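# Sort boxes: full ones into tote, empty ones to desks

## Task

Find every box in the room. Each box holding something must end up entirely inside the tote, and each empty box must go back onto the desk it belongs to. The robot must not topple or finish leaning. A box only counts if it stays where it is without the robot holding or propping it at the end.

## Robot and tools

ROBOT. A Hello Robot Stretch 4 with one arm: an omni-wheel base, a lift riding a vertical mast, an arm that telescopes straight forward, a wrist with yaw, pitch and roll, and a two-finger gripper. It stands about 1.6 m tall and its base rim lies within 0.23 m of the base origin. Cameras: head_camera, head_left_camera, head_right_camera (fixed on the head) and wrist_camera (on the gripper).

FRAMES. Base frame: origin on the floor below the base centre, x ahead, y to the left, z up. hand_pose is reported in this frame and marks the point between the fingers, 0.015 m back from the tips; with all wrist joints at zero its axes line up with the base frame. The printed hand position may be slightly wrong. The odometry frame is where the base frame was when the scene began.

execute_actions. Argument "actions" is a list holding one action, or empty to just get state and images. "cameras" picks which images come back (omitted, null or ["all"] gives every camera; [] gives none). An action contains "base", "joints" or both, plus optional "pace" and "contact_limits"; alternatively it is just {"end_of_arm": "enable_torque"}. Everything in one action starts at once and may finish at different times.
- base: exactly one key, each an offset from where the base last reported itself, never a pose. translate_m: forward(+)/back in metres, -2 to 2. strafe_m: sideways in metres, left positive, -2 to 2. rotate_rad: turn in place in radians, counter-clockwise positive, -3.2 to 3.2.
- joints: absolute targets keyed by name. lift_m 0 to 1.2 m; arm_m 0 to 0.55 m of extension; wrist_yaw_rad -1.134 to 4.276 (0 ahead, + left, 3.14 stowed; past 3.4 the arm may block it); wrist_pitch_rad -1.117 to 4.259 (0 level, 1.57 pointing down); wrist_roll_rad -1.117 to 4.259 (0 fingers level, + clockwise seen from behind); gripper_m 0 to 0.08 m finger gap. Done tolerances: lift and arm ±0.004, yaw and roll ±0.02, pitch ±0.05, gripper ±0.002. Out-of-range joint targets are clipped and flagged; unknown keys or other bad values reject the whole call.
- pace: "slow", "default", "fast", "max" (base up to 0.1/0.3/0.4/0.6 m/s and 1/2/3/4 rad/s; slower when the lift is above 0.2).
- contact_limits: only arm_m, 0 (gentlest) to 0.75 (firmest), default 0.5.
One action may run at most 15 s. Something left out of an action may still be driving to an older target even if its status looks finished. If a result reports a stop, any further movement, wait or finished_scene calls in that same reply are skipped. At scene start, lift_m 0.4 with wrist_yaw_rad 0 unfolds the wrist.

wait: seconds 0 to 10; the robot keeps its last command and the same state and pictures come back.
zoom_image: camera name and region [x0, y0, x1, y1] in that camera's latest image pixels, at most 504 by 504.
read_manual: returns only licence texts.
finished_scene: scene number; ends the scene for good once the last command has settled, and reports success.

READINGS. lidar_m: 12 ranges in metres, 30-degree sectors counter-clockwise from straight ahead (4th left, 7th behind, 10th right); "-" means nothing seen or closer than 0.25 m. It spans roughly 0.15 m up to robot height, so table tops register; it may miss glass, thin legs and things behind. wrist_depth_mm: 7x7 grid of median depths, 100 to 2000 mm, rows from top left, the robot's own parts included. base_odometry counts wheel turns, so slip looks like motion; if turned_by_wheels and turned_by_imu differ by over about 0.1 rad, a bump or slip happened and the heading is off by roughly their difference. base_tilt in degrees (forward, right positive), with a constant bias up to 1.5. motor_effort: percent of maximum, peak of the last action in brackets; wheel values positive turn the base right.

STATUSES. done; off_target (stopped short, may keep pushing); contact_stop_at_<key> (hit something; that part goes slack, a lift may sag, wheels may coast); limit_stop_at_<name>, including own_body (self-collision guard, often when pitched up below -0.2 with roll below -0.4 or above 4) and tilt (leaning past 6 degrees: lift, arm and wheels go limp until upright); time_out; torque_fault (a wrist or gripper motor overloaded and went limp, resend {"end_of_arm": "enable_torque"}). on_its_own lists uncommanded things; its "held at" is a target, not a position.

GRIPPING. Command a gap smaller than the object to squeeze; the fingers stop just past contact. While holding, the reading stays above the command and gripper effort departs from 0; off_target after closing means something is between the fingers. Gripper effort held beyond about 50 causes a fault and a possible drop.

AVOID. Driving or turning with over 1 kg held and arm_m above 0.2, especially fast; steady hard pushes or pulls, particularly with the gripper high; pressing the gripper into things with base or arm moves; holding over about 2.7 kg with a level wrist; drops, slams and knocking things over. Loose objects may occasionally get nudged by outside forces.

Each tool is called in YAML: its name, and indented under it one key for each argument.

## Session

execute_actions:
  actions: []

Scene clock: 0.00 s.
base_odometry: x=+0.000 y=+0.000 heading=+0.000 (m, m, rad; odometry frame)
turned_by_wheels: +0.000 (rad since the last result)
turned_by_imu: +0.000 (rad since the last result)
base_tilt: forward=-0.3 right=+0.1 (deg)
lidar_m: 1.09 1.79 2.12 0.91 0.74 0.72 0.82 0.82 0.81 0.95 0.99 0.97
base_status: not commanded
joint_positions: lift_m=+0.142 arm_m=-0.002 wrist_yaw_rad=+3.090 wrist_pitch_rad=+0.015 wrist_roll_rad=+0.016 gripper_m=+0.040
joint_status: not commanded
motor_effort: lift_m=+22 arm_m=-1 wrist_yaw_rad=-1 wrist_pitch_rad=-8 wrist_roll_rad=-1 gripper_m=+0 wheel_0=+1 wheel_1=-1 wheel_2=+1 (%)
hand_pose: x=-0.0388 y=+0.0983 z=+0.3166 quat_wxyz=(+0.026, -0.007, +0.008, +1.000) (m; base frame)
wrist_depth_mm: 113 134 1118 931 809 707 640 / 107 135 1060 960 809 715 640 / 112 135 286 946 809 715 640 / 133 166 1118 960 831 715 640 / 1464 1430 1138 960 820 723 654 / 1182 1078 161 976 788 715 654 / 878 - 128 820 113 - 647
pictures: head_camera, head_left_camera, head_right_camera, wrist_camera
camera_calibration (this result's frames):
wrist_camera: T_world_to_cam=[[0.0746827, 0.997198, -0.00429985, -0.0973471], [0.0483577, -0.00792838, -0.998799, 0.374121], [-0.996034, 0.0743851, -0.0488143, 0.120962], [0, 0, 0, 1]] pos_world=[0.109661, 0.0910427, 0.379158]
Images, in order (width x height): head_camera 420x560, head_left_camera 420x672, head_right_camera 420x672, wrist_camera 616x392.

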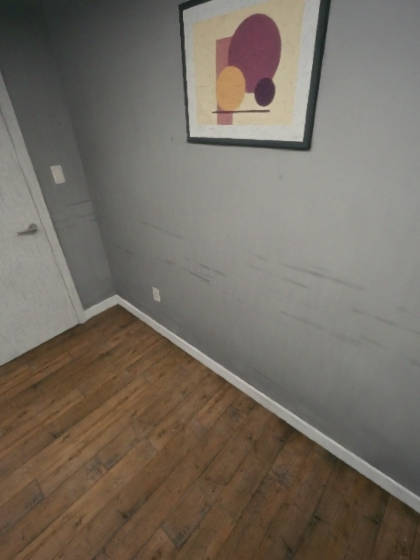

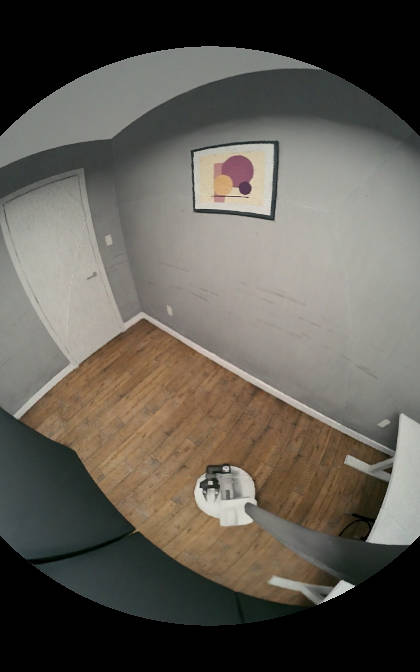

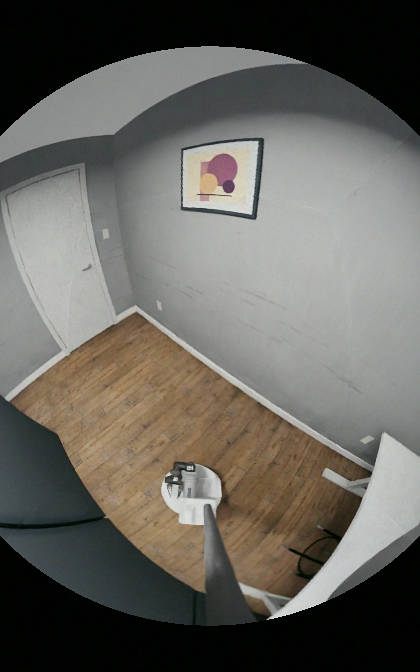

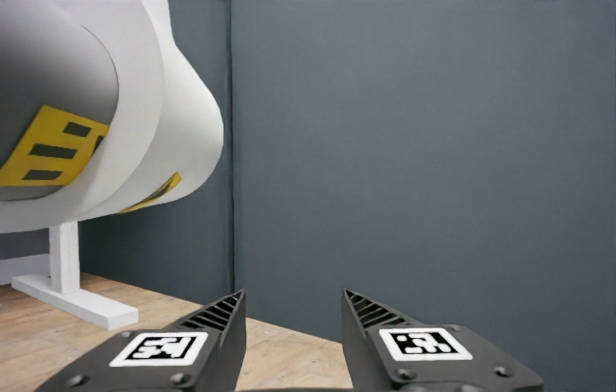

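execute_actions:
  actions:
    - {"base":{"rotate_rad":-2.2},"pace":"fast"}
  cameras: ["head_camera","head_left_camera","head_right_camera"]

Scene clock: 2.90 s.
base_odometry: x=+0.000 y=+0.000 heading=-2.199 (m, m, rad; odometry frame)
turned_by_wheels: -2.199 (rad since the last result)
turned_by_imu: -2.179 (rad since the last result)
base_tilt: forward=-0.3 right=+0.2 (deg)
lidar_m: 0.80 0.87 1.01 0.98 1.06 1.53 2.09 0.96 0.73 0.72 0.77 0.83
base_status: done
joint_positions: lift_m=+0.142 arm_m=-0.002 wrist_yaw_rad=+3.090 wrist_pitch_rad=+0.015 wrist_roll_rad=+0.016 gripper_m=+0.040
joint_status: not commanded
motor_effort: lift_m=+22(22) arm_m=-1(2) wrist_yaw_rad=+0(1) wrist_pitch_rad=-10(7) wrist_roll_rad=+0(0) gripper_m=+0(0) wheel_0=+5(13) wheel_1=+5(15) wheel_2=+5(13) (%)
hand_pose: x=-0.0388 y=+0.0983 z=+0.3166 quat_wxyz=(+0.026, -0.007, +0.008, +1.000) (m; base frame)
wrist_depth_mm: 114 134 - - - - 1366 / 107 134 - - - - 1366 / 112 135 286 - - - 1397 / 133 166 - - - - 1397 / 1281 - - - - 1808 1366 / 1160 1229 160 1160 1078 1182 1160 / 866 - 128 820 113 - 820
pictures: head_camera, head_left_camera, head_right_camera
Images, in order (width x height): head_camera 420x560, head_left_camera 420x672, head_right_camera 420x672.

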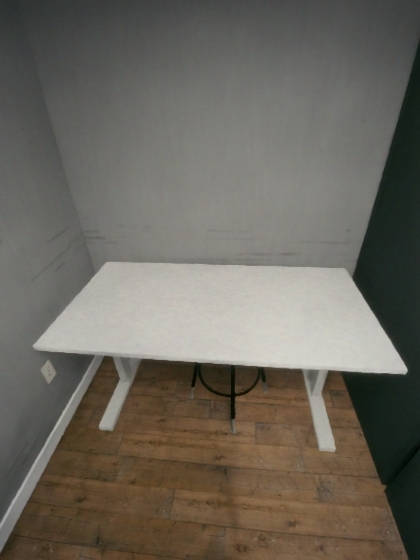

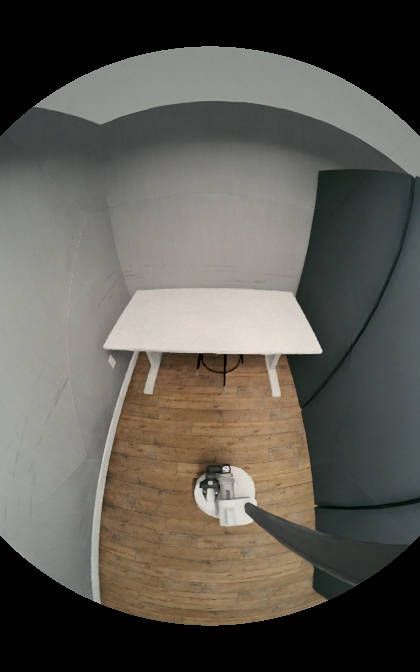

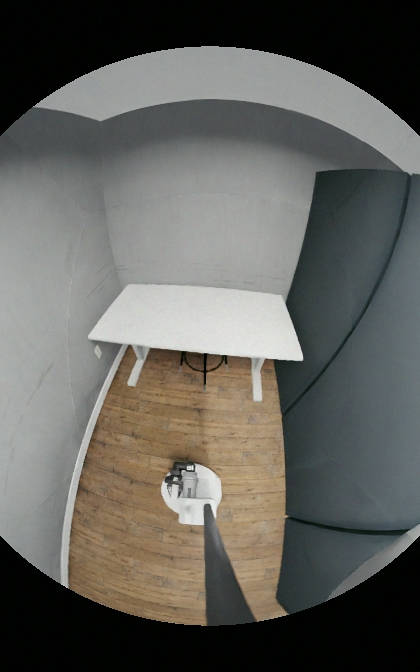

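execute_actions:
  actions:
    - {"base":{"rotate_rad":3.1},"pace":"fast"}
  cameras: ["head_camera"]

execute_actions:
  actions:
    - {"base":{"translate_m":1.3},"pace":"fast"}
  cameras: ["head_camera","head_left_camera"]

Scene clock: 6.57 s.
base_odometry: x=+0.000 y=+0.000 heading=+0.900 (m, m, rad; odometry frame)
turned_by_wheels: +3.099 (rad since the last result)
turned_by_imu: +3.073 (rad since the last result)
base_tilt: forward=-0.3 right=+0.2 (deg)
lidar_m: 2.10 0.99 0.75 0.71 0.78 0.83 0.80 0.86 1.01 0.98 1.04 1.49
base_status: done
joint_positions: lift_m=+0.142 arm_m=-0.002 wrist_yaw_rad=+3.090 wrist_pitch_rad=+0.015 wrist_roll_rad=+0.016 gripper_m=+0.040
joint_status: not commanded
motor_effort: lift_m=+22(22) arm_m=-2(2) wrist_yaw_rad=-1(1) wrist_pitch_rad=-7(7) wrist_roll_rad=+0(0) gripper_m=+0(0) wheel_0=-4(13) wheel_1=-3(13) wheel_2=-2(15) (%)
hand_pose: x=-0.0387 y=+0.0983 z=+0.3166 quat_wxyz=(+0.026, -0.007, +0.008, +1.000) (m; base frame)
wrist_depth_mm: 113 134 1756 1756 1708 1138 946 / 107 135 1182 1255 1255 1255 931 / 112 135 285 1808 1756 1366 931 / 133 166 1756 1808 1756 1336 946 / 1537 1756 1756 1808 1808 1336 931 / 1205 1182 161 1182 1060 1118 946 / 878 - 128 820 113 - 809
pictures: head_camera
Images, in order (width x height): head_camera 420x560.

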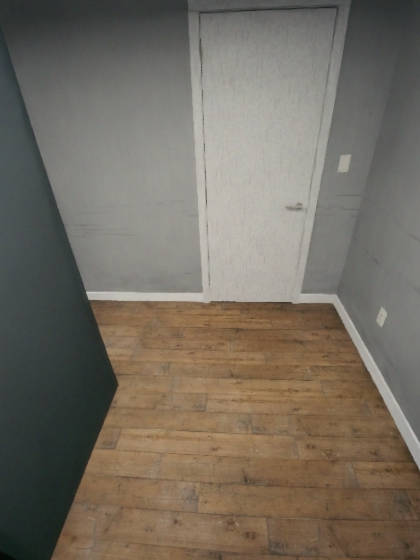

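Scene clock: 11.10 s.
base_odometry: x=+0.807 y=+1.019 heading=+0.901 (m, m, rad; odometry frame)
turned_by_wheels: +0.001 (rad since the last result)
turned_by_imu: +0.003 (rad since the last result)
base_tilt: forward=-0.2 right=+0.1 (deg)
lidar_m: 0.80 0.89 1.25 0.68 0.71 1.02 2.13 1.45 1.08 1.03 1.11 0.86
base_status: done
joint_positions: lift_m=+0.142 arm_m=-0.002 wrist_yaw_rad=+3.090 wrist_pitch_rad=+0.015 wrist_roll_rad=+0.016 gripper_m=+0.040
joint_status: not commanded
motor_effort: lift_m=+22(22) arm_m=-2(2) wrist_yaw_rad=+0(1) wrist_pitch_rad=-6(8) wrist_roll_rad=-1(0) gripper_m=+0(1) wheel_0=+3(11) wheel_1=+4(12) wheel_2=+1(14) (%)
hand_pose: x=-0.0387 y=+0.0983 z=+0.3166 quat_wxyz=(+0.026, -0.007, +0.008, +1.000) (m; base frame)
wrist_depth_mm: 114 134 - - - 1205 854 / 107 134 - - - 1205 854 / 112 135 287 - - 1229 854 / 133 166 - - - 1229 842 / 1756 - - - 1863 1229 854 / 1182 1205 161 1182 1078 1078 854 / 878 - 127 820 113 - 788
pictures: head_camera, head_left_camera
Images, in order (width x height): head_camera 420x560, head_left_camera 420x672.

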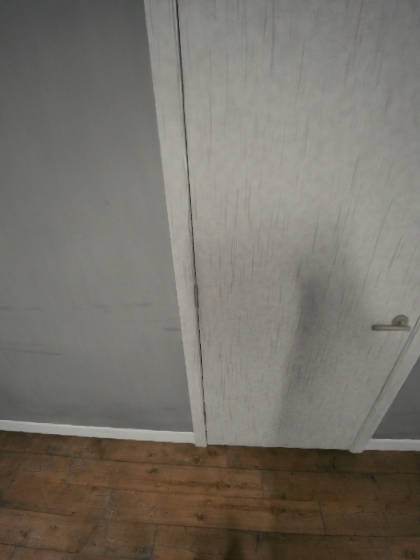

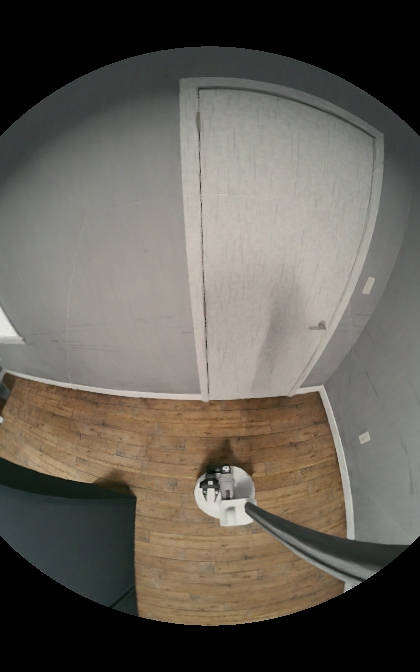

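execute_actions:
  actions:
    - {"base":{"translate_m":0.33}}
  cameras: []

execute_actions:
  actions:
    - {"base":{"rotate_rad":1.57},"pace":"fast"}
  cameras: ["head_camera","head_left_camera"]

Scene clock: 14.77 s.
base_odometry: x=+1.012 y=+1.278 heading=+0.902 (m, m, rad; odometry frame)
turned_by_wheels: +0.001 (rad since the last result)
turned_by_imu: +0.001 (rad since the last result)
base_tilt: forward=-0.2 right=+0.2 (deg)
lidar_m: 0.47 0.51 0.75 2.24 0.79 0.97 3.28 1.42 1.09 1.07 0.66 0.51
base_status: done
joint_positions: lift_m=+0.142 arm_m=-0.002 wrist_yaw_rad=+3.090 wrist_pitch_rad=+0.015 wrist_roll_rad=+0.016 gripper_m=+0.040
joint_status: not commanded
motor_effort: lift_m=+22(21) arm_m=-2(2) wrist_yaw_rad=+0(0) wrist_pitch_rad=-9(6) wrist_roll_rad=-1(0) gripper_m=+0(0) wheel_0=+4(9) wheel_1=+5(8) wheel_2=-3(13) (%)
hand_pose: x=-0.0387 y=+0.0983 z=+0.3166 quat_wxyz=(+0.026, -0.007, +0.008, +1.000) (m; base frame)
wrist_depth_mm: 113 134 - - - 1182 820 / 107 135 - - - 1182 820 / 112 135 286 - - 1160 820 / 133 166 - - - 1205 831 / 1708 - - - 1863 1205 842 / 1205 1182 161 1182 1078 1078 831 / 878 - 128 820 113 - 778
pictures: none
No camera images: the call's "cameras" was empty. Leave "cameras" out to get every camera's image.

Scene clock: 16.50 s.
base_odometry: x=+1.012 y=+1.278 heading=+2.470 (m, m, rad; odometry frame)
turned_by_wheels: +1.569 (rad since the last result)
turned_by_imu: +1.555 (rad since the last result)
base_tilt: forward=-0.3 right=+0.1 (deg)
lidar_m: 2.43 0.80 0.98 2.44 1.42 1.09 1.05 0.67 0.51 0.47 0.51 0.78
base_status: done
joint_positions: lift_m=+0.142 arm_m=-0.002 wrist_yaw_rad=+3.090 wrist_pitch_rad=+0.015 wrist_roll_rad=+0.016 gripper_m=+0.040
joint_status: not commanded
motor_effort: lift_m=+22(22) arm_m=-2(2) wrist_yaw_rad=+0(0) wrist_pitch_rad=-6(7) wrist_roll_rad=+0(0) gripper_m=+0(0) wheel_0=-5(12) wheel_1=-5(12) wheel_2=-4(14) (%)
hand_pose: x=-0.0387 y=+0.0983 z=+0.3166 quat_wxyz=(+0.026, -0.007, +0.008, +1.000) (m; base frame)
wrist_depth_mm: 113 134 1182 1182 1182 1182 1205 / 107 135 1182 1182 1182 1205 1205 / 112 135 286 1229 1205 1205 1229 / 133 166 1205 1205 1205 1229 1255 / 976 1205 1205 1205 1205 1205 1255 / 960 1182 160 1182 1060 1182 1160 / 820 - 128 809 113 - 798
pictures: head_camera, head_left_camera
Images, in order (width x height): head_camera 420x560, head_left_camera 420x672.

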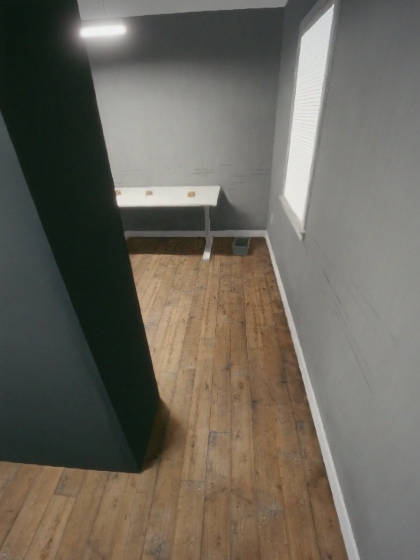

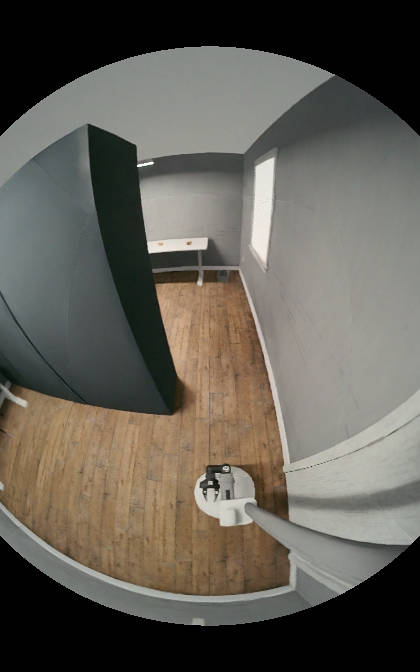

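execute_actions:
  actions:
    - {"base":{"strafe_m":-0.07}}
  cameras: []

execute_actions:
  actions:
    - {"base":{"translate_m":1.6},"pace":"fast"}
  cameras: ["head_camera","head_left_camera"]

Scene clock: 19.40 s.
base_odometry: x=+1.055 y=+1.332 heading=+2.471 (m, m, rad; odometry frame)
turned_by_wheels: +0.000 (rad since the last result)
turned_by_imu: +0.000 (rad since the last result)
base_tilt: forward=-0.3 right=+0.1 (deg)
lidar_m: 2.10 0.83 0.99 2.51 1.42 1.08 1.05 0.57 0.42 0.41 0.43 0.67
base_status: done
joint_positions: lift_m=+0.142 arm_m=-0.002 wrist_yaw_rad=+3.090 wrist_pitch_rad=+0.015 wrist_roll_rad=+0.016 gripper_m=+0.040
joint_status: not commanded
motor_effort: lift_m=+22(22) arm_m=-2(2) wrist_yaw_rad=+0(1) wrist_pitch_rad=-8(6) wrist_roll_rad=-1(0) gripper_m=+0(0) wheel_0=+5(11) wheel_1=-4(13) wheel_2=+0(1) (%)
hand_pose: x=-0.0387 y=+0.0983 z=+0.3166 quat_wxyz=(+0.026, -0.007, +0.008, +1.000) (m; base frame)
wrist_depth_mm: 114 134 1182 1205 1182 1205 1205 / 107 135 1182 1182 1229 1205 1205 / 112 135 287 1205 1205 1229 1229 / 133 166 1182 1205 1229 1229 1229 / 809 1182 1205 1205 1229 1229 1255 / 809 1118 161 1182 1078 1182 1160 / 778 - 128 809 113 - 809
pictures: none
No camera images: the call's "cameras" was empty. Leave "cameras" out to get every camera's image.

Scene clock: 24.67 s.
base_odometry: x=-0.199 y=+2.327 heading=+2.471 (m, m, rad; odometry frame)
turned_by_wheels: +0.001 (rad since the last result)
turned_by_imu: +0.004 (rad since the last result)
base_tilt: forward=-0.3 right=+0.1 (deg)
lidar_m: 1.29 1.37 1.97 1.59 0.64 0.63 1.68 0.71 0.53 0.51 0.54 0.75
base_status: done
joint_positions: lift_m=+0.142 arm_m=-0.002 wrist_yaw_rad=+3.090 wrist_pitch_rad=+0.015 wrist_roll_rad=+0.016 gripper_m=+0.040
joint_status: not commanded
motor_effort: lift_m=+21(21) arm_m=-2(2) wrist_yaw_rad=-1(1) wrist_pitch_rad=-7(7) wrist_roll_rad=+0(0) gripper_m=+0(0) wheel_0=+2(10) wheel_1=+5(11) wheel_2=+2(14) (%)
hand_pose: x=-0.0387 y=+0.0983 z=+0.3166 quat_wxyz=(+0.026, -0.007, +0.008, +1.000) (m; base frame)
wrist_depth_mm: 113 134 - - - 707 1060 / 107 135 - - - 715 654 / 112 135 286 - - 715 1042 / 133 166 - - - 707 1078 / 991 1537 - - 1808 715 1098 / 976 1182 160 1182 991 668 878 / 842 - 128 820 113 - 640
pictures: head_camera, head_left_camera
Images, in order (width x height): head_camera 420x560, head_left_camera 420x672.

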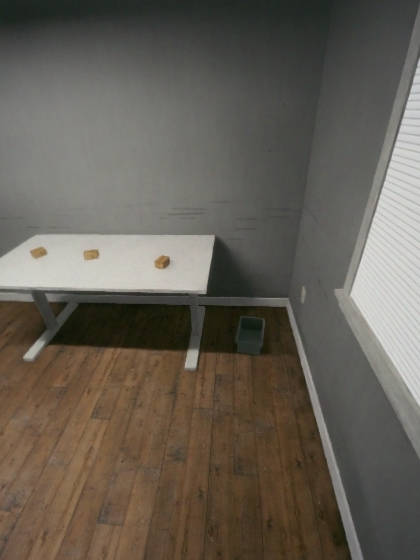

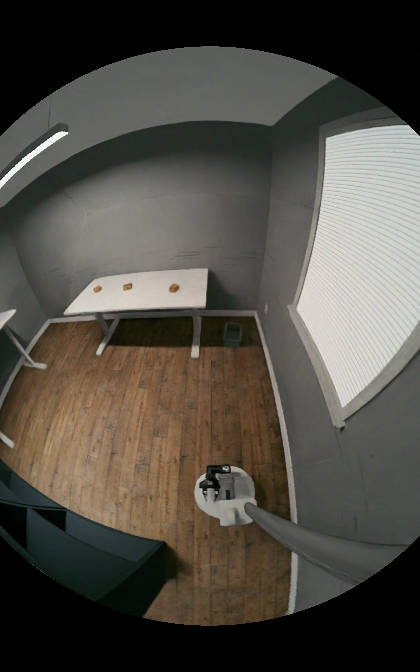

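execute_actions:
  actions:
    - {"base":{"translate_m":0.4},"joints":{"lift_m":0.9,"wrist_yaw_rad":0,"wrist_pitch_rad":1.57,"gripper_m":0.08,"wrist_roll_rad":0}}
  cameras: []

execute_actions:
  actions:
    - {"base":{"strafe_m":0.43}}
  cameras: ["head_camera"]

execute_actions:
  actions:
    - {"base":{"translate_m":0.48},"joints":{"arm_m":0.35}}
  cameras: ["head_camera","wrist_camera"]

Scene clock: 30.77 s.
base_odometry: x=-0.512 y=+2.575 heading=+2.472 (m, m, rad; odometry frame)
turned_by_wheels: +0.000 (rad since the last result)
turned_by_imu: +0.001 (rad since the last result)
base_tilt: forward=-0.4 right=+0.1 (deg)
lidar_m: 0.90 0.94 1.35 2.41 1.21 0.96 1.79 0.73 0.52 0.49 0.53 0.78
base_status: done
joint_positions: lift_m=+0.171 arm_m=-0.002 wrist_yaw_rad=+2.542 wrist_pitch_rad=+0.568 wrist_roll_rad=+0.000 gripper_m=+0.080
joint_status: lift_m limit_stop_at_own_body (moved +0.029 of +0.758); wrist_yaw_rad limit_stop_at_own_body (moved -0.548 of -3.090); wrist_pitch_rad limit_stop_at_own_body (moved +0.553 of +1.555); the others done
on_its_own: wrist_yaw_rad is held at +2.542, not at your +0.000, since a limit_stop_at_own_body; wrist_pitch_rad is held at +0.566, not at your +1.570, since a limit_stop_at_own_body; lift_m is slack since a limit_stop_at_own_body (your +0.900 is given up); arm_m is slack since a limit_stop_at_own_body
motor_effort: lift_m=+21(26) arm_m=+0(2) wrist_yaw_rad=+0(7) wrist_pitch_rad=-6(4) wrist_roll_rad=-1(0) gripper_m=+3(0) wheel_0=+4(9) wheel_1=+4(9) wheel_2=-2(11) (%)
hand_pose: x=+0.0706 y=+0.1734 z=+0.2345 quat_wxyz=(+0.284, -0.268, +0.083, +0.917) (m; base frame)
wrist_depth_mm: 1661 1397 1366 1430 1464 1661 1808 / 1078 1098 1060 1138 1160 1182 1205 / 809 820 820 831 842 854 866 / 262 265 654 654 661 676 676 / 215 217 220 539 544 554 554 / 183 184 182 433 449 469 469 / - 114 159 174 382 - -
pictures: none
No camera images: the call's "cameras" was empty. Leave "cameras" out to get every camera's image.

not run: a stop came earlier in this reply.

not run: a stop came earlier in this reply.

execute_actions:
  actions:
    - {"joints":{"lift_m":0.6}}
  cameras: []

execute_actions:
  actions:
    - {"base":{"strafe_m":0.43},"joints":{"lift_m":0.9,"wrist_yaw_rad":0,"wrist_pitch_rad":0.0,"arm_m":0.0}}
  cameras: ["head_camera","wrist_camera"]

Scene clock: 34.40 s.
base_odometry: x=-0.512 y=+2.575 heading=+2.472 (m, m, rad; odometry frame)
turned_by_wheels: +0.000 (rad since the last result)
turned_by_imu: +0.000 (rad since the last result)
base_tilt: forward=-0.2 right=+0.1 (deg)
lidar_m: 0.90 0.93 1.35 2.40 1.22 0.98 1.79 0.72 0.52 0.49 0.52 0.79
base_status: not commanded
joint_positions: lift_m=+0.600 arm_m=-0.002 wrist_yaw_rad=+2.542 wrist_pitch_rad=+0.568 wrist_roll_rad=+0.000 gripper_m=+0.080
joint_status: all done
on_its_own: wrist_yaw_rad is held at +2.542, not at your +0.000, since a limit_stop_at_own_body; wrist_pitch_rad is held at +0.566, not at your +1.570, since a limit_stop_at_own_body; arm_m is slack since a limit_stop_at_own_body
motor_effort: lift_m=+24(25) arm_m=+0(0) wrist_yaw_rad=-1(0) wrist_pitch_rad=-6(4) wrist_roll_rad=-2(1) gripper_m=+2(2) wheel_0=+4(4) wheel_1=+4(4) wheel_2=-2(2) (%)
hand_pose: x=+0.0706 y=+0.1734 z=+0.6636 quat_wxyz=(+0.284, -0.268, +0.083, +0.917) (m; base frame)
wrist_depth_mm: - - 1229 1464 1499 - 1983 / - - 1576 1808 1661 - - / 1756 1808 1537 1661 1661 1921 1921 / 1397 1430 1336 1430 1464 1464 1537 / 1160 1160 1160 1182 1205 1205 1229 / 991 991 976 991 991 1025 1042 / - 114 854 878 831 - -
pictures: none
No camera images: the call's "cameras" was empty. Leave "cameras" out to get every camera's image.

Scene clock: 37.17 s.
base_odometry: x=-0.779 y=+2.238 heading=+2.472 (m, m, rad; odometry frame)
turned_by_wheels: +0.000 (rad since the last result)
turned_by_imu: +0.000 (rad since the last result)
base_tilt: forward=-0.5 right=+0.2 (deg)
lidar_m: 0.91 0.97 1.42 1.97 1.13 0.87 0.85 1.33 1.00 0.92 0.99 0.94
base_status: done
joint_positions: lift_m=+0.900 arm_m=-0.001 wrist_yaw_rad=+0.000 wrist_pitch_rad=+0.003 wrist_roll_rad=+0.000 gripper_m=+0.080
joint_status: all done
motor_effort: lift_m=+24(25) arm_m=+4(5) wrist_yaw_rad=-1(6) wrist_pitch_rad=-7(10) wrist_roll_rad=-1(1) gripper_m=+2(2) wheel_0=-2(12) wheel_1=+4(12) wheel_2=+0(2) (%)
hand_pose: x=+0.3828 y=-0.0874 z=+1.0774 quat_wxyz=(+1.000, +0.000, +0.001, +0.000) (m; base frame)
wrist_depth_mm: 1537 1537 1499 1464 1464 1464 1430 / 1499 1537 1499 1537 1464 1464 1464 / 1537 1499 1499 1499 1499 1499 1464 / 1537 1499 1537 1537 1499 1499 1464 / 1537 1537 1537 1499 1499 1499 1464 / 1281 1281 1205 1336 1229 1537 1430 / - 114 854 904 809 - -
pictures: head_camera, wrist_camera
camera_calibration (this result's frames):
wrist_camera: T_world_to_cam=[[-0.0228597, -0.999674, 0.0113675, -0.0944582], [-0.0362239, -0.0105348, -0.999288, 1.14486], [0.999082, -0.0232552, -0.0359713, -0.194277], [0, 0, 0, 1]] pos_world=[0.233411, -0.0868844, 1.13813]
Images, in order (width x height): head_camera 420x560, wrist_camera 616x392.

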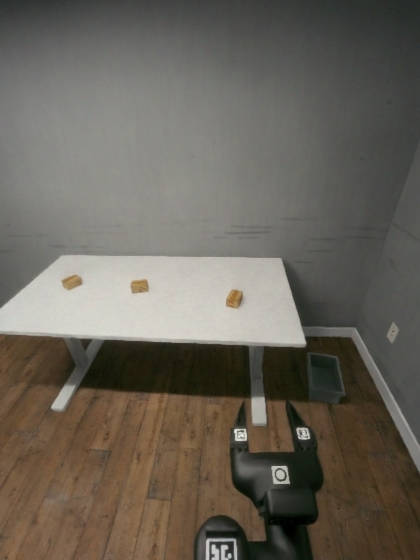

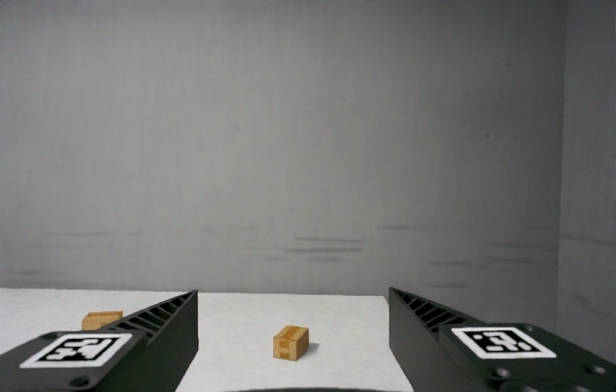

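execute_actions:
  actions:
    - {"base":{"translate_m":0.5},"joints":{"arm_m":0.35,"wrist_pitch_rad":1.57}}
  cameras: ["head_camera","wrist_camera"]

Scene clock: 42.53 s.
base_odometry: x=-1.171 y=+2.548 heading=+2.473 (m, m, rad; odometry frame)
turned_by_wheels: +0.001 (rad since the last result)
turned_by_imu: +0.002 (rad since the last result)
base_tilt: forward=-0.2 right=+0.2 (deg)
lidar_m: 0.41 0.44 0.65 1.93 1.83 1.39 1.34 1.36 1.01 0.95 0.86 0.43
base_status: done
joint_positions: lift_m=+0.900 arm_m=+0.349 wrist_yaw_rad=+0.000 wrist_pitch_rad=+1.570 wrist_roll_rad=+0.000 gripper_m=+0.080
joint_status: all done
motor_effort: lift_m=+24(24) arm_m=+5(5) wrist_yaw_rad=+0(0) wrist_pitch_rad=-1(3) wrist_roll_rad=-1(1) gripper_m=+2(2) wheel_0=+5(10) wheel_1=+6(9) wheel_2=-3(13) (%)
hand_pose: x=+0.5203 y=-0.0874 z=+0.8654 quat_wxyz=(+0.707, +0.000, +0.707, +0.000) (m; base frame)
wrist_depth_mm: 282 285 286 239 293 293 297 / 283 286 287 245 293 294 297 / 285 287 289 291 294 297 298 / 286 289 291 293 296 297 301 / 287 290 293 294 297 298 301 / 289 290 294 296 296 300 303 / - 114 294 297 298 - -
pictures: head_camera, wrist_camera
camera_calibration (this result's frames):
wrist_camera: T_world_to_cam=[[0.0116637, -0.999666, 0.0230671, -0.117026], [-0.999415, -0.0109127, 0.0324194, 0.546288], [-0.0321569, -0.0234317, -0.999208, 1.03083], [0, 0, 0, 1]] pos_world=[0.580482, -0.0868716, 1.01501]
Images, in order (width x height): head_camera 420x560, wrist_camera 616x392.

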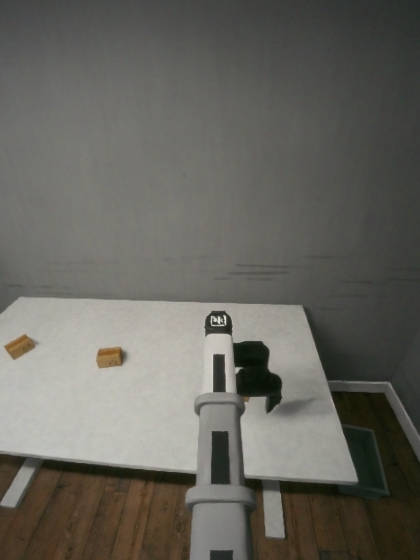

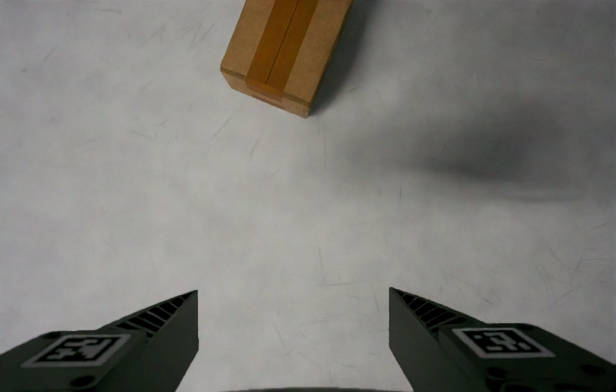

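execute_actions:
  actions:
    - {"joints":{"arm_m":0.45,"wrist_roll_rad":0.0}}
  cameras: ["wrist_camera"]

Scene clock: 45.67 s.
base_odometry: x=-1.171 y=+2.548 heading=+2.473 (m, m, rad; odometry frame)
turned_by_wheels: +0.000 (rad since the last result)
turned_by_imu: +0.000 (rad since the last result)
base_tilt: forward=-0.3 right=+0.1 (deg)
lidar_m: 0.42 0.44 0.64 1.95 1.83 1.39 1.35 1.38 0.99 0.94 0.85 0.42
base_status: not commanded
joint_positions: lift_m=+0.900 arm_m=+0.449 wrist_yaw_rad=+0.000 wrist_pitch_rad=+1.570 wrist_roll_rad=+0.000 gripper_m=+0.080
joint_status: all done
motor_effort: lift_m=+23(23) arm_m=+5(6) wrist_yaw_rad=-1(1) wrist_pitch_rad=+1(2) wrist_roll_rad=+0(1) gripper_m=+2(3) wheel_0=+5(5) wheel_1=+6(6) wheel_2=-2(2) (%)
hand_pose: x=+0.6203 y=-0.0874 z=+0.8654 quat_wxyz=(+0.707, +0.000, +0.707, +0.000) (m; base frame)
wrist_depth_mm: 283 285 286 289 291 294 297 / 283 286 289 290 293 294 297 / 285 286 289 242 294 296 298 / 286 289 289 242 294 298 300 / 287 290 291 294 297 298 301 / 289 289 293 296 297 298 301 / - 114 294 297 297 - -
pictures: wrist_camera
camera_calibration (this result's frames):
wrist_camera: T_world_to_cam=[[0.0116016, -0.999667, 0.0230641, -0.118151], [-0.999407, -0.0108447, 0.0326765, 0.64594], [-0.0324155, -0.0234296, -0.9992, 1.0342], [0, 0, 0, 1]] pos_world=[0.680452, -0.0868758, 1.01499]
Images, in order (width x height): wrist_camera 616x392.

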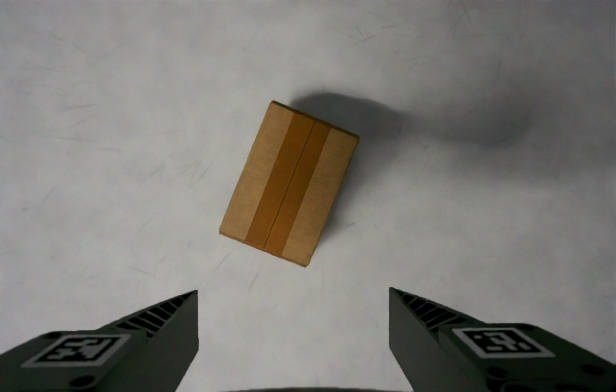

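execute_actions:
  actions:
    - {"joints":{"arm_m":0.505,"wrist_roll_rad":0.39,"lift_m":0.84}}
  cameras: ["wrist_camera"]

Scene clock: 49.70 s.
base_odometry: x=-1.171 y=+2.548 heading=+2.473 (m, m, rad; odometry frame)
turned_by_wheels: +0.000 (rad since the last result)
turned_by_imu: +0.000 (rad since the last result)
base_tilt: forward=-0.3 right=+0.1 (deg)
lidar_m: 0.41 0.43 0.64 1.92 1.82 1.39 1.34 1.37 0.99 0.96 0.86 0.42
base_status: not commanded
joint_positions: lift_m=+0.840 arm_m=+0.504 wrist_yaw_rad=+0.000 wrist_pitch_rad=+1.570 wrist_roll_rad=+0.390 gripper_m=+0.080
joint_status: all done
motor_effort: lift_m=+19(23) arm_m=+5(5) wrist_yaw_rad=+0(0) wrist_pitch_rad=+0(1) wrist_roll_rad=+1(3) gripper_m=+2(2) wheel_0=+5(4) wheel_1=+6(6) wheel_2=-2(3) (%)
hand_pose: x=+0.6752 y=-0.0874 z=+0.8058 quat_wxyz=(+0.694, +0.137, +0.694, -0.137) (m; base frame)
wrist_depth_mm: 224 226 228 229 231 233 234 / 225 226 229 229 231 234 235 / 226 228 229 231 233 236 236 / 228 229 231 231 234 236 237 / 229 230 231 183 236 237 239 / 230 230 183 183 236 238 240 / - 114 184 185 237 - -
pictures: wrist_camera
camera_calibration (this result's frames):
wrist_camera: T_world_to_cam=[[-0.368811, -0.929225, 0.0228084, 0.145815], [-0.928691, 0.369403, 0.0327705, 0.688239], [-0.0388766, -0.00909588, -0.999203, 0.982048], [0, 0, 0, 1]] pos_world=[0.731118, -0.10981, 0.955385]
Images, in order (width x height): wrist_camera 616x392.

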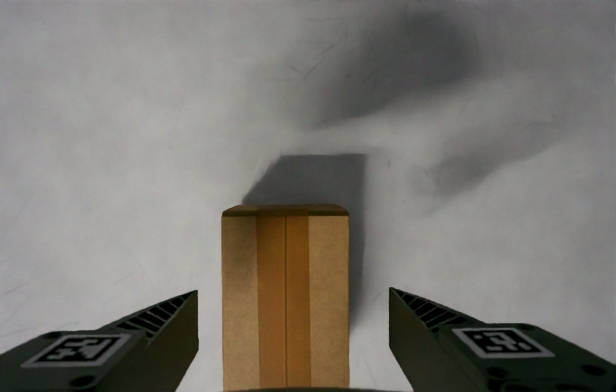

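execute_actions:
  actions:
    - {"joints":{"lift_m":0.81}}
  cameras: ["wrist_camera"]

Scene clock: 51.77 s.
base_odometry: x=-1.171 y=+2.548 heading=+2.473 (m, m, rad; odometry frame)
turned_by_wheels: +0.000 (rad since the last result)
turned_by_imu: +0.000 (rad since the last result)
base_tilt: forward=-0.3 right=+0.2 (deg)
lidar_m: 0.40 0.45 0.65 1.92 1.84 1.38 1.36 1.35 0.99 0.95 0.86 0.43
base_status: not commanded
joint_positions: lift_m=+0.810 arm_m=+0.504 wrist_yaw_rad=+0.000 wrist_pitch_rad=+1.570 wrist_roll_rad=+0.390 gripper_m=+0.080
joint_status: all done
motor_effort: lift_m=+19(18) arm_m=+5(5) wrist_yaw_rad=-1(1) wrist_pitch_rad=-1(0) wrist_roll_rad=+1(1) gripper_m=+2(2) wheel_0=+5(5) wheel_1=+6(6) wheel_2=-2(3) (%)
hand_pose: x=+0.6752 y=-0.0874 z=+0.7757 quat_wxyz=(+0.694, +0.137, +0.694, -0.137) (m; base frame)
wrist_depth_mm: 195 197 198 200 201 202 204 / 196 197 199 200 202 204 204 / 197 199 200 202 203 204 205 / 198 200 201 202 204 206 207 / 199 200 152 153 205 206 208 / 200 200 153 153 154 206 208 / - 114 153 154 155 - -
pictures: wrist_camera
camera_calibration (this result's frames):
wrist_camera: T_world_to_cam=[[-0.368813, -0.929224, 0.0228084, 0.146501], [-0.92869, 0.369405, 0.0327704, 0.689223], [-0.0388765, -0.00909581, -0.999203, 0.952066], [0, 0, 0, 1]] pos_world=[0.731119, -0.109811, 0.925379]
Images, in order (width x height): wrist_camera 616x392.

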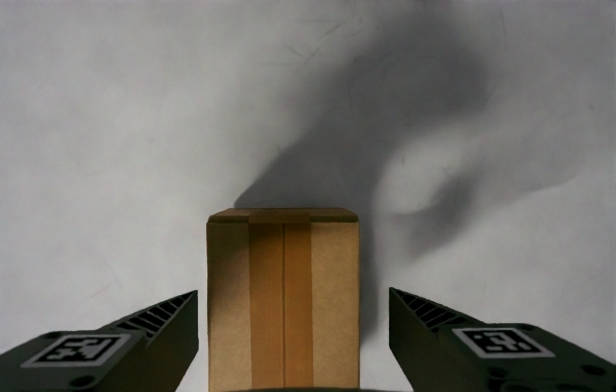

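execute_actions:
  actions:
    - {"joints":{"lift_m":0.787}}
  cameras: ["wrist_camera"]

execute_actions:
  actions:
    - {"joints":{"gripper_m":0.03}}
  cameras: []

execute_actions:
  actions:
    - {"joints":{"lift_m":0.87}}
  cameras: ["wrist_camera"]

execute_actions:
  actions:
    - {"joints":{"wrist_pitch_rad":0.0,"wrist_roll_rad":0,"arm_m":0.3}}
  cameras: []

execute_actions:
  actions:
    - {"joints":{"wrist_roll_rad":0}}
  cameras: []

execute_actions:
  actions:
    - {"joints":{"wrist_roll_rad":0}}
  cameras: []

Scene clock: 54.50 s.
base_odometry: x=-1.171 y=+2.548 heading=+2.473 (m, m, rad; odometry frame)
turned_by_wheels: +0.000 (rad since the last result)
turned_by_imu: +0.000 (rad since the last result)
base_tilt: forward=-0.3 right=+0.2 (deg)
lidar_m: 0.40 0.41 0.65 1.95 1.82 1.39 1.36 1.35 1.00 0.95 0.87 0.43
base_status: not commanded
joint_positions: lift_m=+0.787 arm_m=+0.504 wrist_yaw_rad=+0.000 wrist_pitch_rad=+1.570 wrist_roll_rad=+0.390 gripper_m=+0.080
joint_status: all done
motor_effort: lift_m=+19(18) arm_m=+5(5) wrist_yaw_rad=-1(1) wrist_pitch_rad=+0(1) wrist_roll_rad=+1(0) gripper_m=+2(2) wheel_0=+5(5) wheel_1=+6(6) wheel_2=-2(2) (%)
hand_pose: x=+0.6752 y=-0.0874 z=+0.7528 quat_wxyz=(+0.694, +0.137, +0.694, -0.137) (m; base frame)
wrist_depth_mm: 173 174 176 177 178 179 180 / 174 175 176 177 179 180 181 / 175 175 177 179 179 181 182 / 175 177 178 179 181 182 183 / 176 178 129 130 181 183 184 / 177 178 129 130 140 183 185 / - 114 130 131 133 - -
pictures: wrist_camera
camera_calibration (this result's frames):
wrist_camera: T_world_to_cam=[[-0.368813, -0.929224, 0.0228085, 0.147026], [-0.92869, 0.369406, 0.0327706, 0.689977], [-0.0388768, -0.00909579, -0.999203, 0.929097], [0, 0, 0, 1]] pos_world=[0.73112, -0.109811, 0.902391]
Images, in order (width x height): wrist_camera 616x392.

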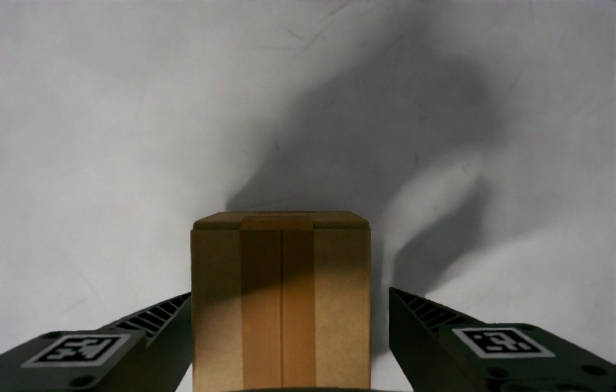

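Scene clock: 55.50 s.
base_odometry: x=-1.171 y=+2.548 heading=+2.473 (m, m, rad; odometry frame)
turned_by_wheels: +0.000 (rad since the last result)
turned_by_imu: +0.000 (rad since the last result)
base_tilt: forward=-0.3 right=+0.2 (deg)
lidar_m: 0.40 0.43 0.64 1.93 1.81 1.40 1.35 1.36 1.00 0.95 0.85 0.42
base_status: not commanded
joint_positions: lift_m=+0.787 arm_m=+0.504 wrist_yaw_rad=+0.000 wrist_pitch_rad=+1.570 wrist_roll_rad=+0.390 gripper_m=+0.059
joint_status: gripper_m off_target (ended at +0.059, target +0.030)
on_its_own: gripper_m is held at +0.053, not at your +0.030, by its contact guard: the fingers met something
motor_effort: lift_m=+18(19) arm_m=+5(5) wrist_yaw_rad=-2(1) wrist_pitch_rad=-2(0) wrist_roll_rad=+1(1) gripper_m=-40(40) wheel_0=+5(5) wheel_1=+6(6) wheel_2=-2(3) (%)
hand_pose: x=+0.6752 y=-0.0874 z=+0.7528 quat_wxyz=(+0.694, +0.137, +0.694, -0.137) (m; base frame)
wrist_depth_mm: 173 174 175 177 178 179 180 / 174 175 176 178 179 180 181 / 175 176 177 178 179 181 182 / 175 177 178 179 180 182 183 / 176 177 129 129 181 182 183 / 177 178 129 130 132 183 185 / 177 - 130 131 131 - -
pictures: none
No camera images: the call's "cameras" was empty. Leave "cameras" out to get every camera's image.

Scene clock: 56.83 s.
base_odometry: x=-1.171 y=+2.548 heading=+2.473 (m, m, rad; odometry frame)
turned_by_wheels: +0.000 (rad since the last result)
turned_by_imu: +0.000 (rad since the last result)
base_tilt: forward=-0.3 right=+0.2 (deg)
lidar_m: 0.39 0.43 0.64 1.93 1.85 1.39 1.35 1.37 1.00 0.96 0.86 0.43
base_status: not commanded
joint_positions: lift_m=+0.870 arm_m=+0.504 wrist_yaw_rad=+0.000 wrist_pitch_rad=+1.570 wrist_roll_rad=+0.390 gripper_m=+0.059
joint_status: all done
on_its_own: gripper_m is held at +0.053, not at your +0.030, by its contact guard: the fingers met something
motor_effort: lift_m=+25(28) arm_m=+5(5) wrist_yaw_rad=+0(0) wrist_pitch_rad=+0(0) wrist_roll_rad=+1(1) gripper_m=-40(40) wheel_0=+5(5) wheel_1=+6(6) wheel_2=-2(2) (%)
hand_pose: x=+0.6752 y=-0.0874 z=+0.8352 quat_wxyz=(+0.694, +0.137, +0.693, -0.137) (m; base frame)
wrist_depth_mm: 252 255 257 259 259 262 263 / 254 255 257 259 260 263 264 / 255 257 257 259 263 265 265 / 256 257 259 262 264 266 266 / 258 259 129 130 265 266 268 / 258 259 129 130 132 267 268 / 259 - 129 131 131 - 271
pictures: wrist_camera
camera_calibration (this result's frames):
wrist_camera: T_world_to_cam=[[-0.368954, -0.929168, 0.0228025, 0.145255], [-0.928635, 0.369547, 0.0327558, 0.687273], [-0.0388622, -0.00908984, -0.999203, 1.0115], [0, 0, 0, 1]] pos_world=[0.731127, -0.109819, 0.984868]
Images, in order (width x height): wrist_camera 616x392.

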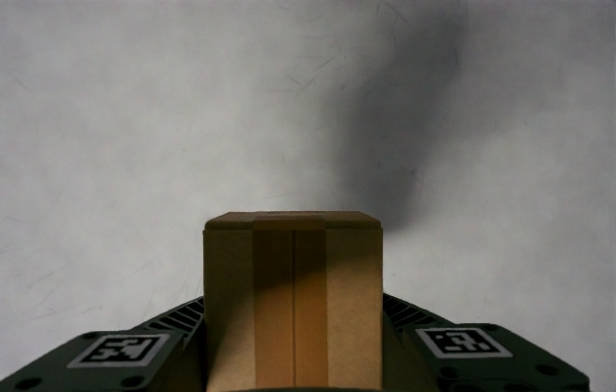

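Scene clock: 58.53 s.
base_odometry: x=-1.171 y=+2.548 heading=+2.473 (m, m, rad; odometry frame)
turned_by_wheels: +0.000 (rad since the last result)
turned_by_imu: +0.000 (rad since the last result)
base_tilt: forward=-0.3 right=+0.2 (deg)
lidar_m: 0.40 0.47 0.65 1.94 1.81 1.40 1.36 1.36 0.98 0.96 0.85 0.42
base_status: not commanded
joint_positions: lift_m=+0.870 arm_m=+0.301 wrist_yaw_rad=+0.000 wrist_pitch_rad=+0.005 wrist_roll_rad=+0.000 gripper_m=+0.059
joint_status: all done
on_its_own: gripper_m is held at +0.053, not at your +0.030, by its contact guard: the fingers met something
motor_effort: lift_m=+25(25) arm_m=-4(5) wrist_yaw_rad=+0(2) wrist_pitch_rad=-14(19) wrist_roll_rad=-1(3) gripper_m=-41(40) wheel_0=+5(5) wheel_1=+6(6) wheel_2=-2(2) (%)
hand_pose: x=+0.6844 y=-0.0874 z=+1.0468 quat_wxyz=(+1.000, +0.000, +0.003, +0.000) (m; base frame)
wrist_depth_mm: 676 668 676 676 661 661 654 / 676 676 676 668 668 668 668 / 683 683 683 676 668 668 668 / 691 683 683 676 676 676 676 / 691 691 129 130 683 676 676 / 699 699 129 130 132 683 676 / 699 - 130 131 131 - 676
pictures: none
No camera images: the call's "cameras" was empty. Leave "cameras" out to get every camera's image.

Scene clock: 58.83 s.
base_odometry: x=-1.171 y=+2.548 heading=+2.473 (m, m, rad; odometry frame)
turned_by_wheels: +0.000 (rad since the last result)
turned_by_imu: +0.000 (rad since the last result)
base_tilt: forward=-0.3 right=+0.1 (deg)
lidar_m: 0.41 0.43 0.66 1.94 1.83 1.40 1.34 1.37 0.99 0.95 0.86 0.43
base_status: not commanded
joint_positions: lift_m=+0.870 arm_m=+0.301 wrist_yaw_rad=+0.000 wrist_pitch_rad=+0.005 wrist_roll_rad=+0.000 gripper_m=+0.059
joint_status: all done
on_its_own: gripper_m is held at +0.053, not at your +0.030, by its contact guard: the fingers met something
motor_effort: lift_m=+25(25) arm_m=-4(4) wrist_yaw_rad=-1(1) wrist_pitch_rad=-15(12) wrist_roll_rad=-2(2) gripper_m=-40(40) wheel_0=+4(5) wheel_1=+6(6) wheel_2=-2(3) (%)
hand_pose: x=+0.6844 y=-0.0874 z=+1.0468 quat_wxyz=(+1.000, +0.000, +0.003, +0.000) (m; base frame)
wrist_depth_mm: 676 676 676 668 661 661 661 / 683 683 676 668 668 661 654 / 691 691 683 683 668 668 668 / 691 691 676 683 676 676 668 / 691 691 129 129 683 683 676 / 691 699 129 130 132 683 676 / 699 - 130 131 131 - 683
pictures: none
No camera images: the call's "cameras" was empty. Leave "cameras" out to get every camera's image.

Scene clock: 59.13 s.
base_odometry: x=-1.171 y=+2.548 heading=+2.473 (m, m, rad; odometry frame)
turned_by_wheels: +0.000 (rad since the last result)
turned_by_imu: +0.000 (rad since the last result)
base_tilt: forward=-0.3 right=+0.1 (deg)
lidar_m: 0.40 0.42 0.63 1.93 1.83 1.38 1.35 1.37 0.99 0.96 0.87 0.43
base_status: not commanded
joint_positions: lift_m=+0.870 arm_m=+0.301 wrist_yaw_rad=+0.000 wrist_pitch_rad=+0.005 wrist_roll_rad=+0.000 gripper_m=+0.059
joint_status: all done
on_its_own: gripper_m is held at +0.053, not at your +0.030, by its contact guard: the fingers met something
motor_effort: lift_m=+24(25) arm_m=-5(4) wrist_yaw_rad=+0(1) wrist_pitch_rad=-16(15) wrist_roll_rad=-1(2) gripper_m=-40(41) wheel_0=+5(5) wheel_1=+6(6) wheel_2=-2(2) (%)
hand_pose: x=+0.6844 y=-0.0874 z=+1.0468 quat_wxyz=(+1.000, +0.000, +0.003, +0.000) (m; base frame)
wrist_depth_mm: 683 683 668 668 668 661 654 / 691 676 676 676 676 661 661 / 691 683 683 683 668 668 661 / 691 691 683 683 683 676 676 / 699 691 129 129 676 676 676 / 691 699 129 130 132 676 676 / 707 - 130 131 131 - 683
pictures: none
No camera images: the call's "cameras" was empty. Leave "cameras" out to get every camera's image.

execute_actions:
  actions:
    - {"base":{"translate_m":-0.5},"joints":{"wrist_pitch_rad":1.57,"arm_m":0.1,"wrist_roll_rad":1.57}}
  cameras: []

execute_actions:
  actions:
    - {"base":{"strafe_m":-0.59},"joints":{"lift_m":0.35}}
  cameras: ["head_camera"]

execute_actions:
  actions:
    - {"base":{"translate_m":0.4},"joints":{"arm_m":0.4}}
  cameras: ["head_camera","wrist_camera"]

Scene clock: 64.93 s.
base_odometry: x=-0.779 y=+2.238 heading=+2.472 (m, m, rad; odometry frame)
turned_by_wheels: +0.000 (rad since the last result)
turned_by_imu: -0.001 (rad since the last result)
base_tilt: forward=-0.2 right=+0.2 (deg)
lidar_m: 0.90 0.97 1.44 1.97 1.17 0.88 0.85 1.34 0.98 0.92 1.00 0.93
base_status: done
joint_positions: lift_m=+0.870 arm_m=+0.101 wrist_yaw_rad=+0.000 wrist_pitch_rad=+1.570 wrist_roll_rad=+1.570 gripper_m=+0.059
joint_status: all done
on_its_own: gripper_m is held at +0.053, not at your +0.030, by its contact guard: the fingers met something
motor_effort: lift_m=+25(25) arm_m=-4(6) wrist_yaw_rad=-1(2) wrist_pitch_rad=-1(9) wrist_roll_rad=+1(3) gripper_m=-40(40) wheel_0=-4(10) wheel_1=-4(9) wheel_2=+3(13) (%)
hand_pose: x=+0.2718 y=-0.0874 z=+0.8353 quat_wxyz=(+0.500, +0.500, +0.500, -0.500) (m; base frame)
wrist_depth_mm: 960 976 976 976 991 991 991 / 960 960 991 991 991 1008 1008 / 976 976 991 1008 1008 991 1008 / 976 976 991 991 778 788 1025 / 991 991 129 129 788 798 1008 / 1008 991 129 130 132 798 1025 / 976 - 130 131 131 - 1042
pictures: none
No camera images: the call's "cameras" was empty. Leave "cameras" out to get every camera's image.

Scene clock: 68.23 s.
base_odometry: x=-0.413 y=+2.700 heading=+2.472 (m, m, rad; odometry frame)
turned_by_wheels: +0.000 (rad since the last result)
turned_by_imu: +0.000 (rad since the last result)
base_tilt: forward=-0.3 right=+0.2 (deg)
lidar_m: 0.93 0.93 1.37 2.56 1.22 1.05 1.26 0.54 0.35 0.33 0.36 0.53
base_status: done
joint_positions: lift_m=+0.350 arm_m=+0.101 wrist_yaw_rad=+0.000 wrist_pitch_rad=+1.570 wrist_roll_rad=+1.570 gripper_m=+0.059
joint_status: all done
on_its_own: gripper_m is held at +0.053, not at your +0.030, by its contact guard: the fingers met something
motor_effort: lift_m=+20(24) arm_m=-4(4) wrist_yaw_rad=-1(0) wrist_pitch_rad=+0(1) wrist_roll_rad=+2(1) gripper_m=-40(40) wheel_0=+3(11) wheel_1=-4(13) wheel_2=+0(3) (%)
hand_pose: x=+0.2718 y=-0.0874 z=+0.3157 quat_wxyz=(+0.500, +0.500, +0.500, -0.500) (m; base frame)
wrist_depth_mm: 449 452 455 459 459 466 462 / 452 455 459 462 466 469 466 / 455 455 459 462 469 466 278 / 459 462 462 466 469 268 255 / 462 466 129 129 294 255 255 / 462 466 129 130 132 255 257 / 466 - 130 131 131 - 258
pictures: head_camera
Images, in order (width x height): head_camera 420x560.

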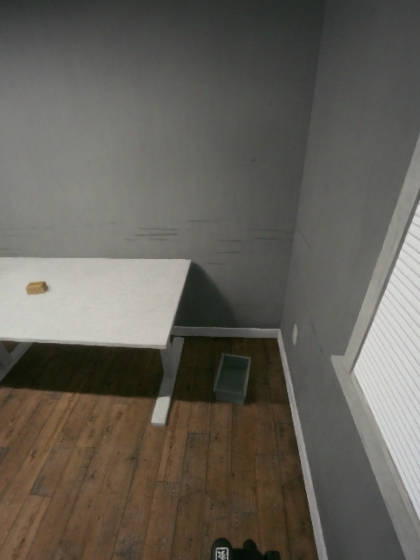

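Scene clock: 71.07 s.
base_odometry: x=-0.726 y=+2.948 heading=+2.473 (m, m, rad; odometry frame)
turned_by_wheels: +0.001 (rad since the last result)
turned_by_imu: +0.001 (rad since the last result)
base_tilt: forward=-0.3 right=+0.2 (deg)
lidar_m: 0.67 0.54 0.74 2.53 1.74 1.41 1.36 0.49 0.37 0.35 0.39 0.63
base_status: done
joint_positions: lift_m=+0.350 arm_m=+0.399 wrist_yaw_rad=+0.000 wrist_pitch_rad=+1.570 wrist_roll_rad=+1.570 gripper_m=+0.059
joint_status: all done
on_its_own: gripper_m is held at +0.053, not at your +0.030, by its contact guard: the fingers met something
motor_effort: lift_m=+20(20) arm_m=+4(5) wrist_yaw_rad=-2(0) wrist_pitch_rad=+1(1) wrist_roll_rad=+0(1) gripper_m=-40(41) wheel_0=+4(10) wheel_1=+6(9) wheel_2=-3(11) (%)
hand_pose: x=+0.5704 y=-0.0874 z=+0.3156 quat_wxyz=(+0.501, +0.500, +0.500, -0.499) (m; base frame)
wrist_depth_mm: 449 449 455 455 462 462 466 / 452 452 455 462 462 466 466 / 449 455 459 466 462 466 469 / 452 455 459 462 466 469 477 / 455 459 129 129 469 477 477 / 413 430 129 130 132 473 480 / 342 - 129 131 131 - 484
pictures: head_camera, wrist_camera
camera_calibration (this result's frames):
wrist_camera: T_world_to_cam=[[-0.999676, -0.0127387, 0.0220513, 0.5585], [-0.0119984, 0.999371, 0.0333815, 0.138944], [-0.0224627, 0.0331061, -0.999199, 0.482581], [0, 0, 0, 1]] pos_world=[0.570826, -0.147719, 0.46524]
Images, in order (width x height): head_camera 420x560, wrist_camera 616x392.

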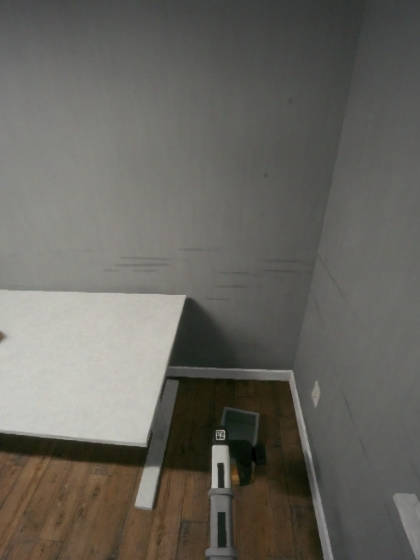

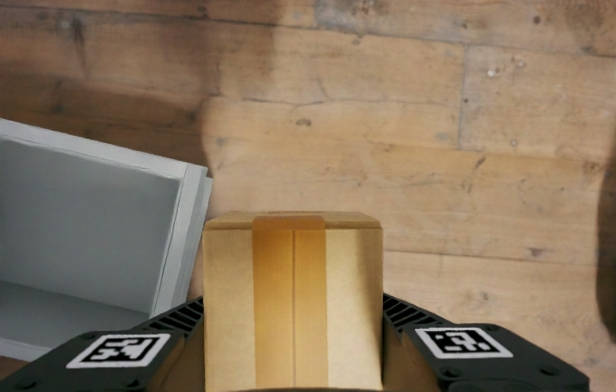

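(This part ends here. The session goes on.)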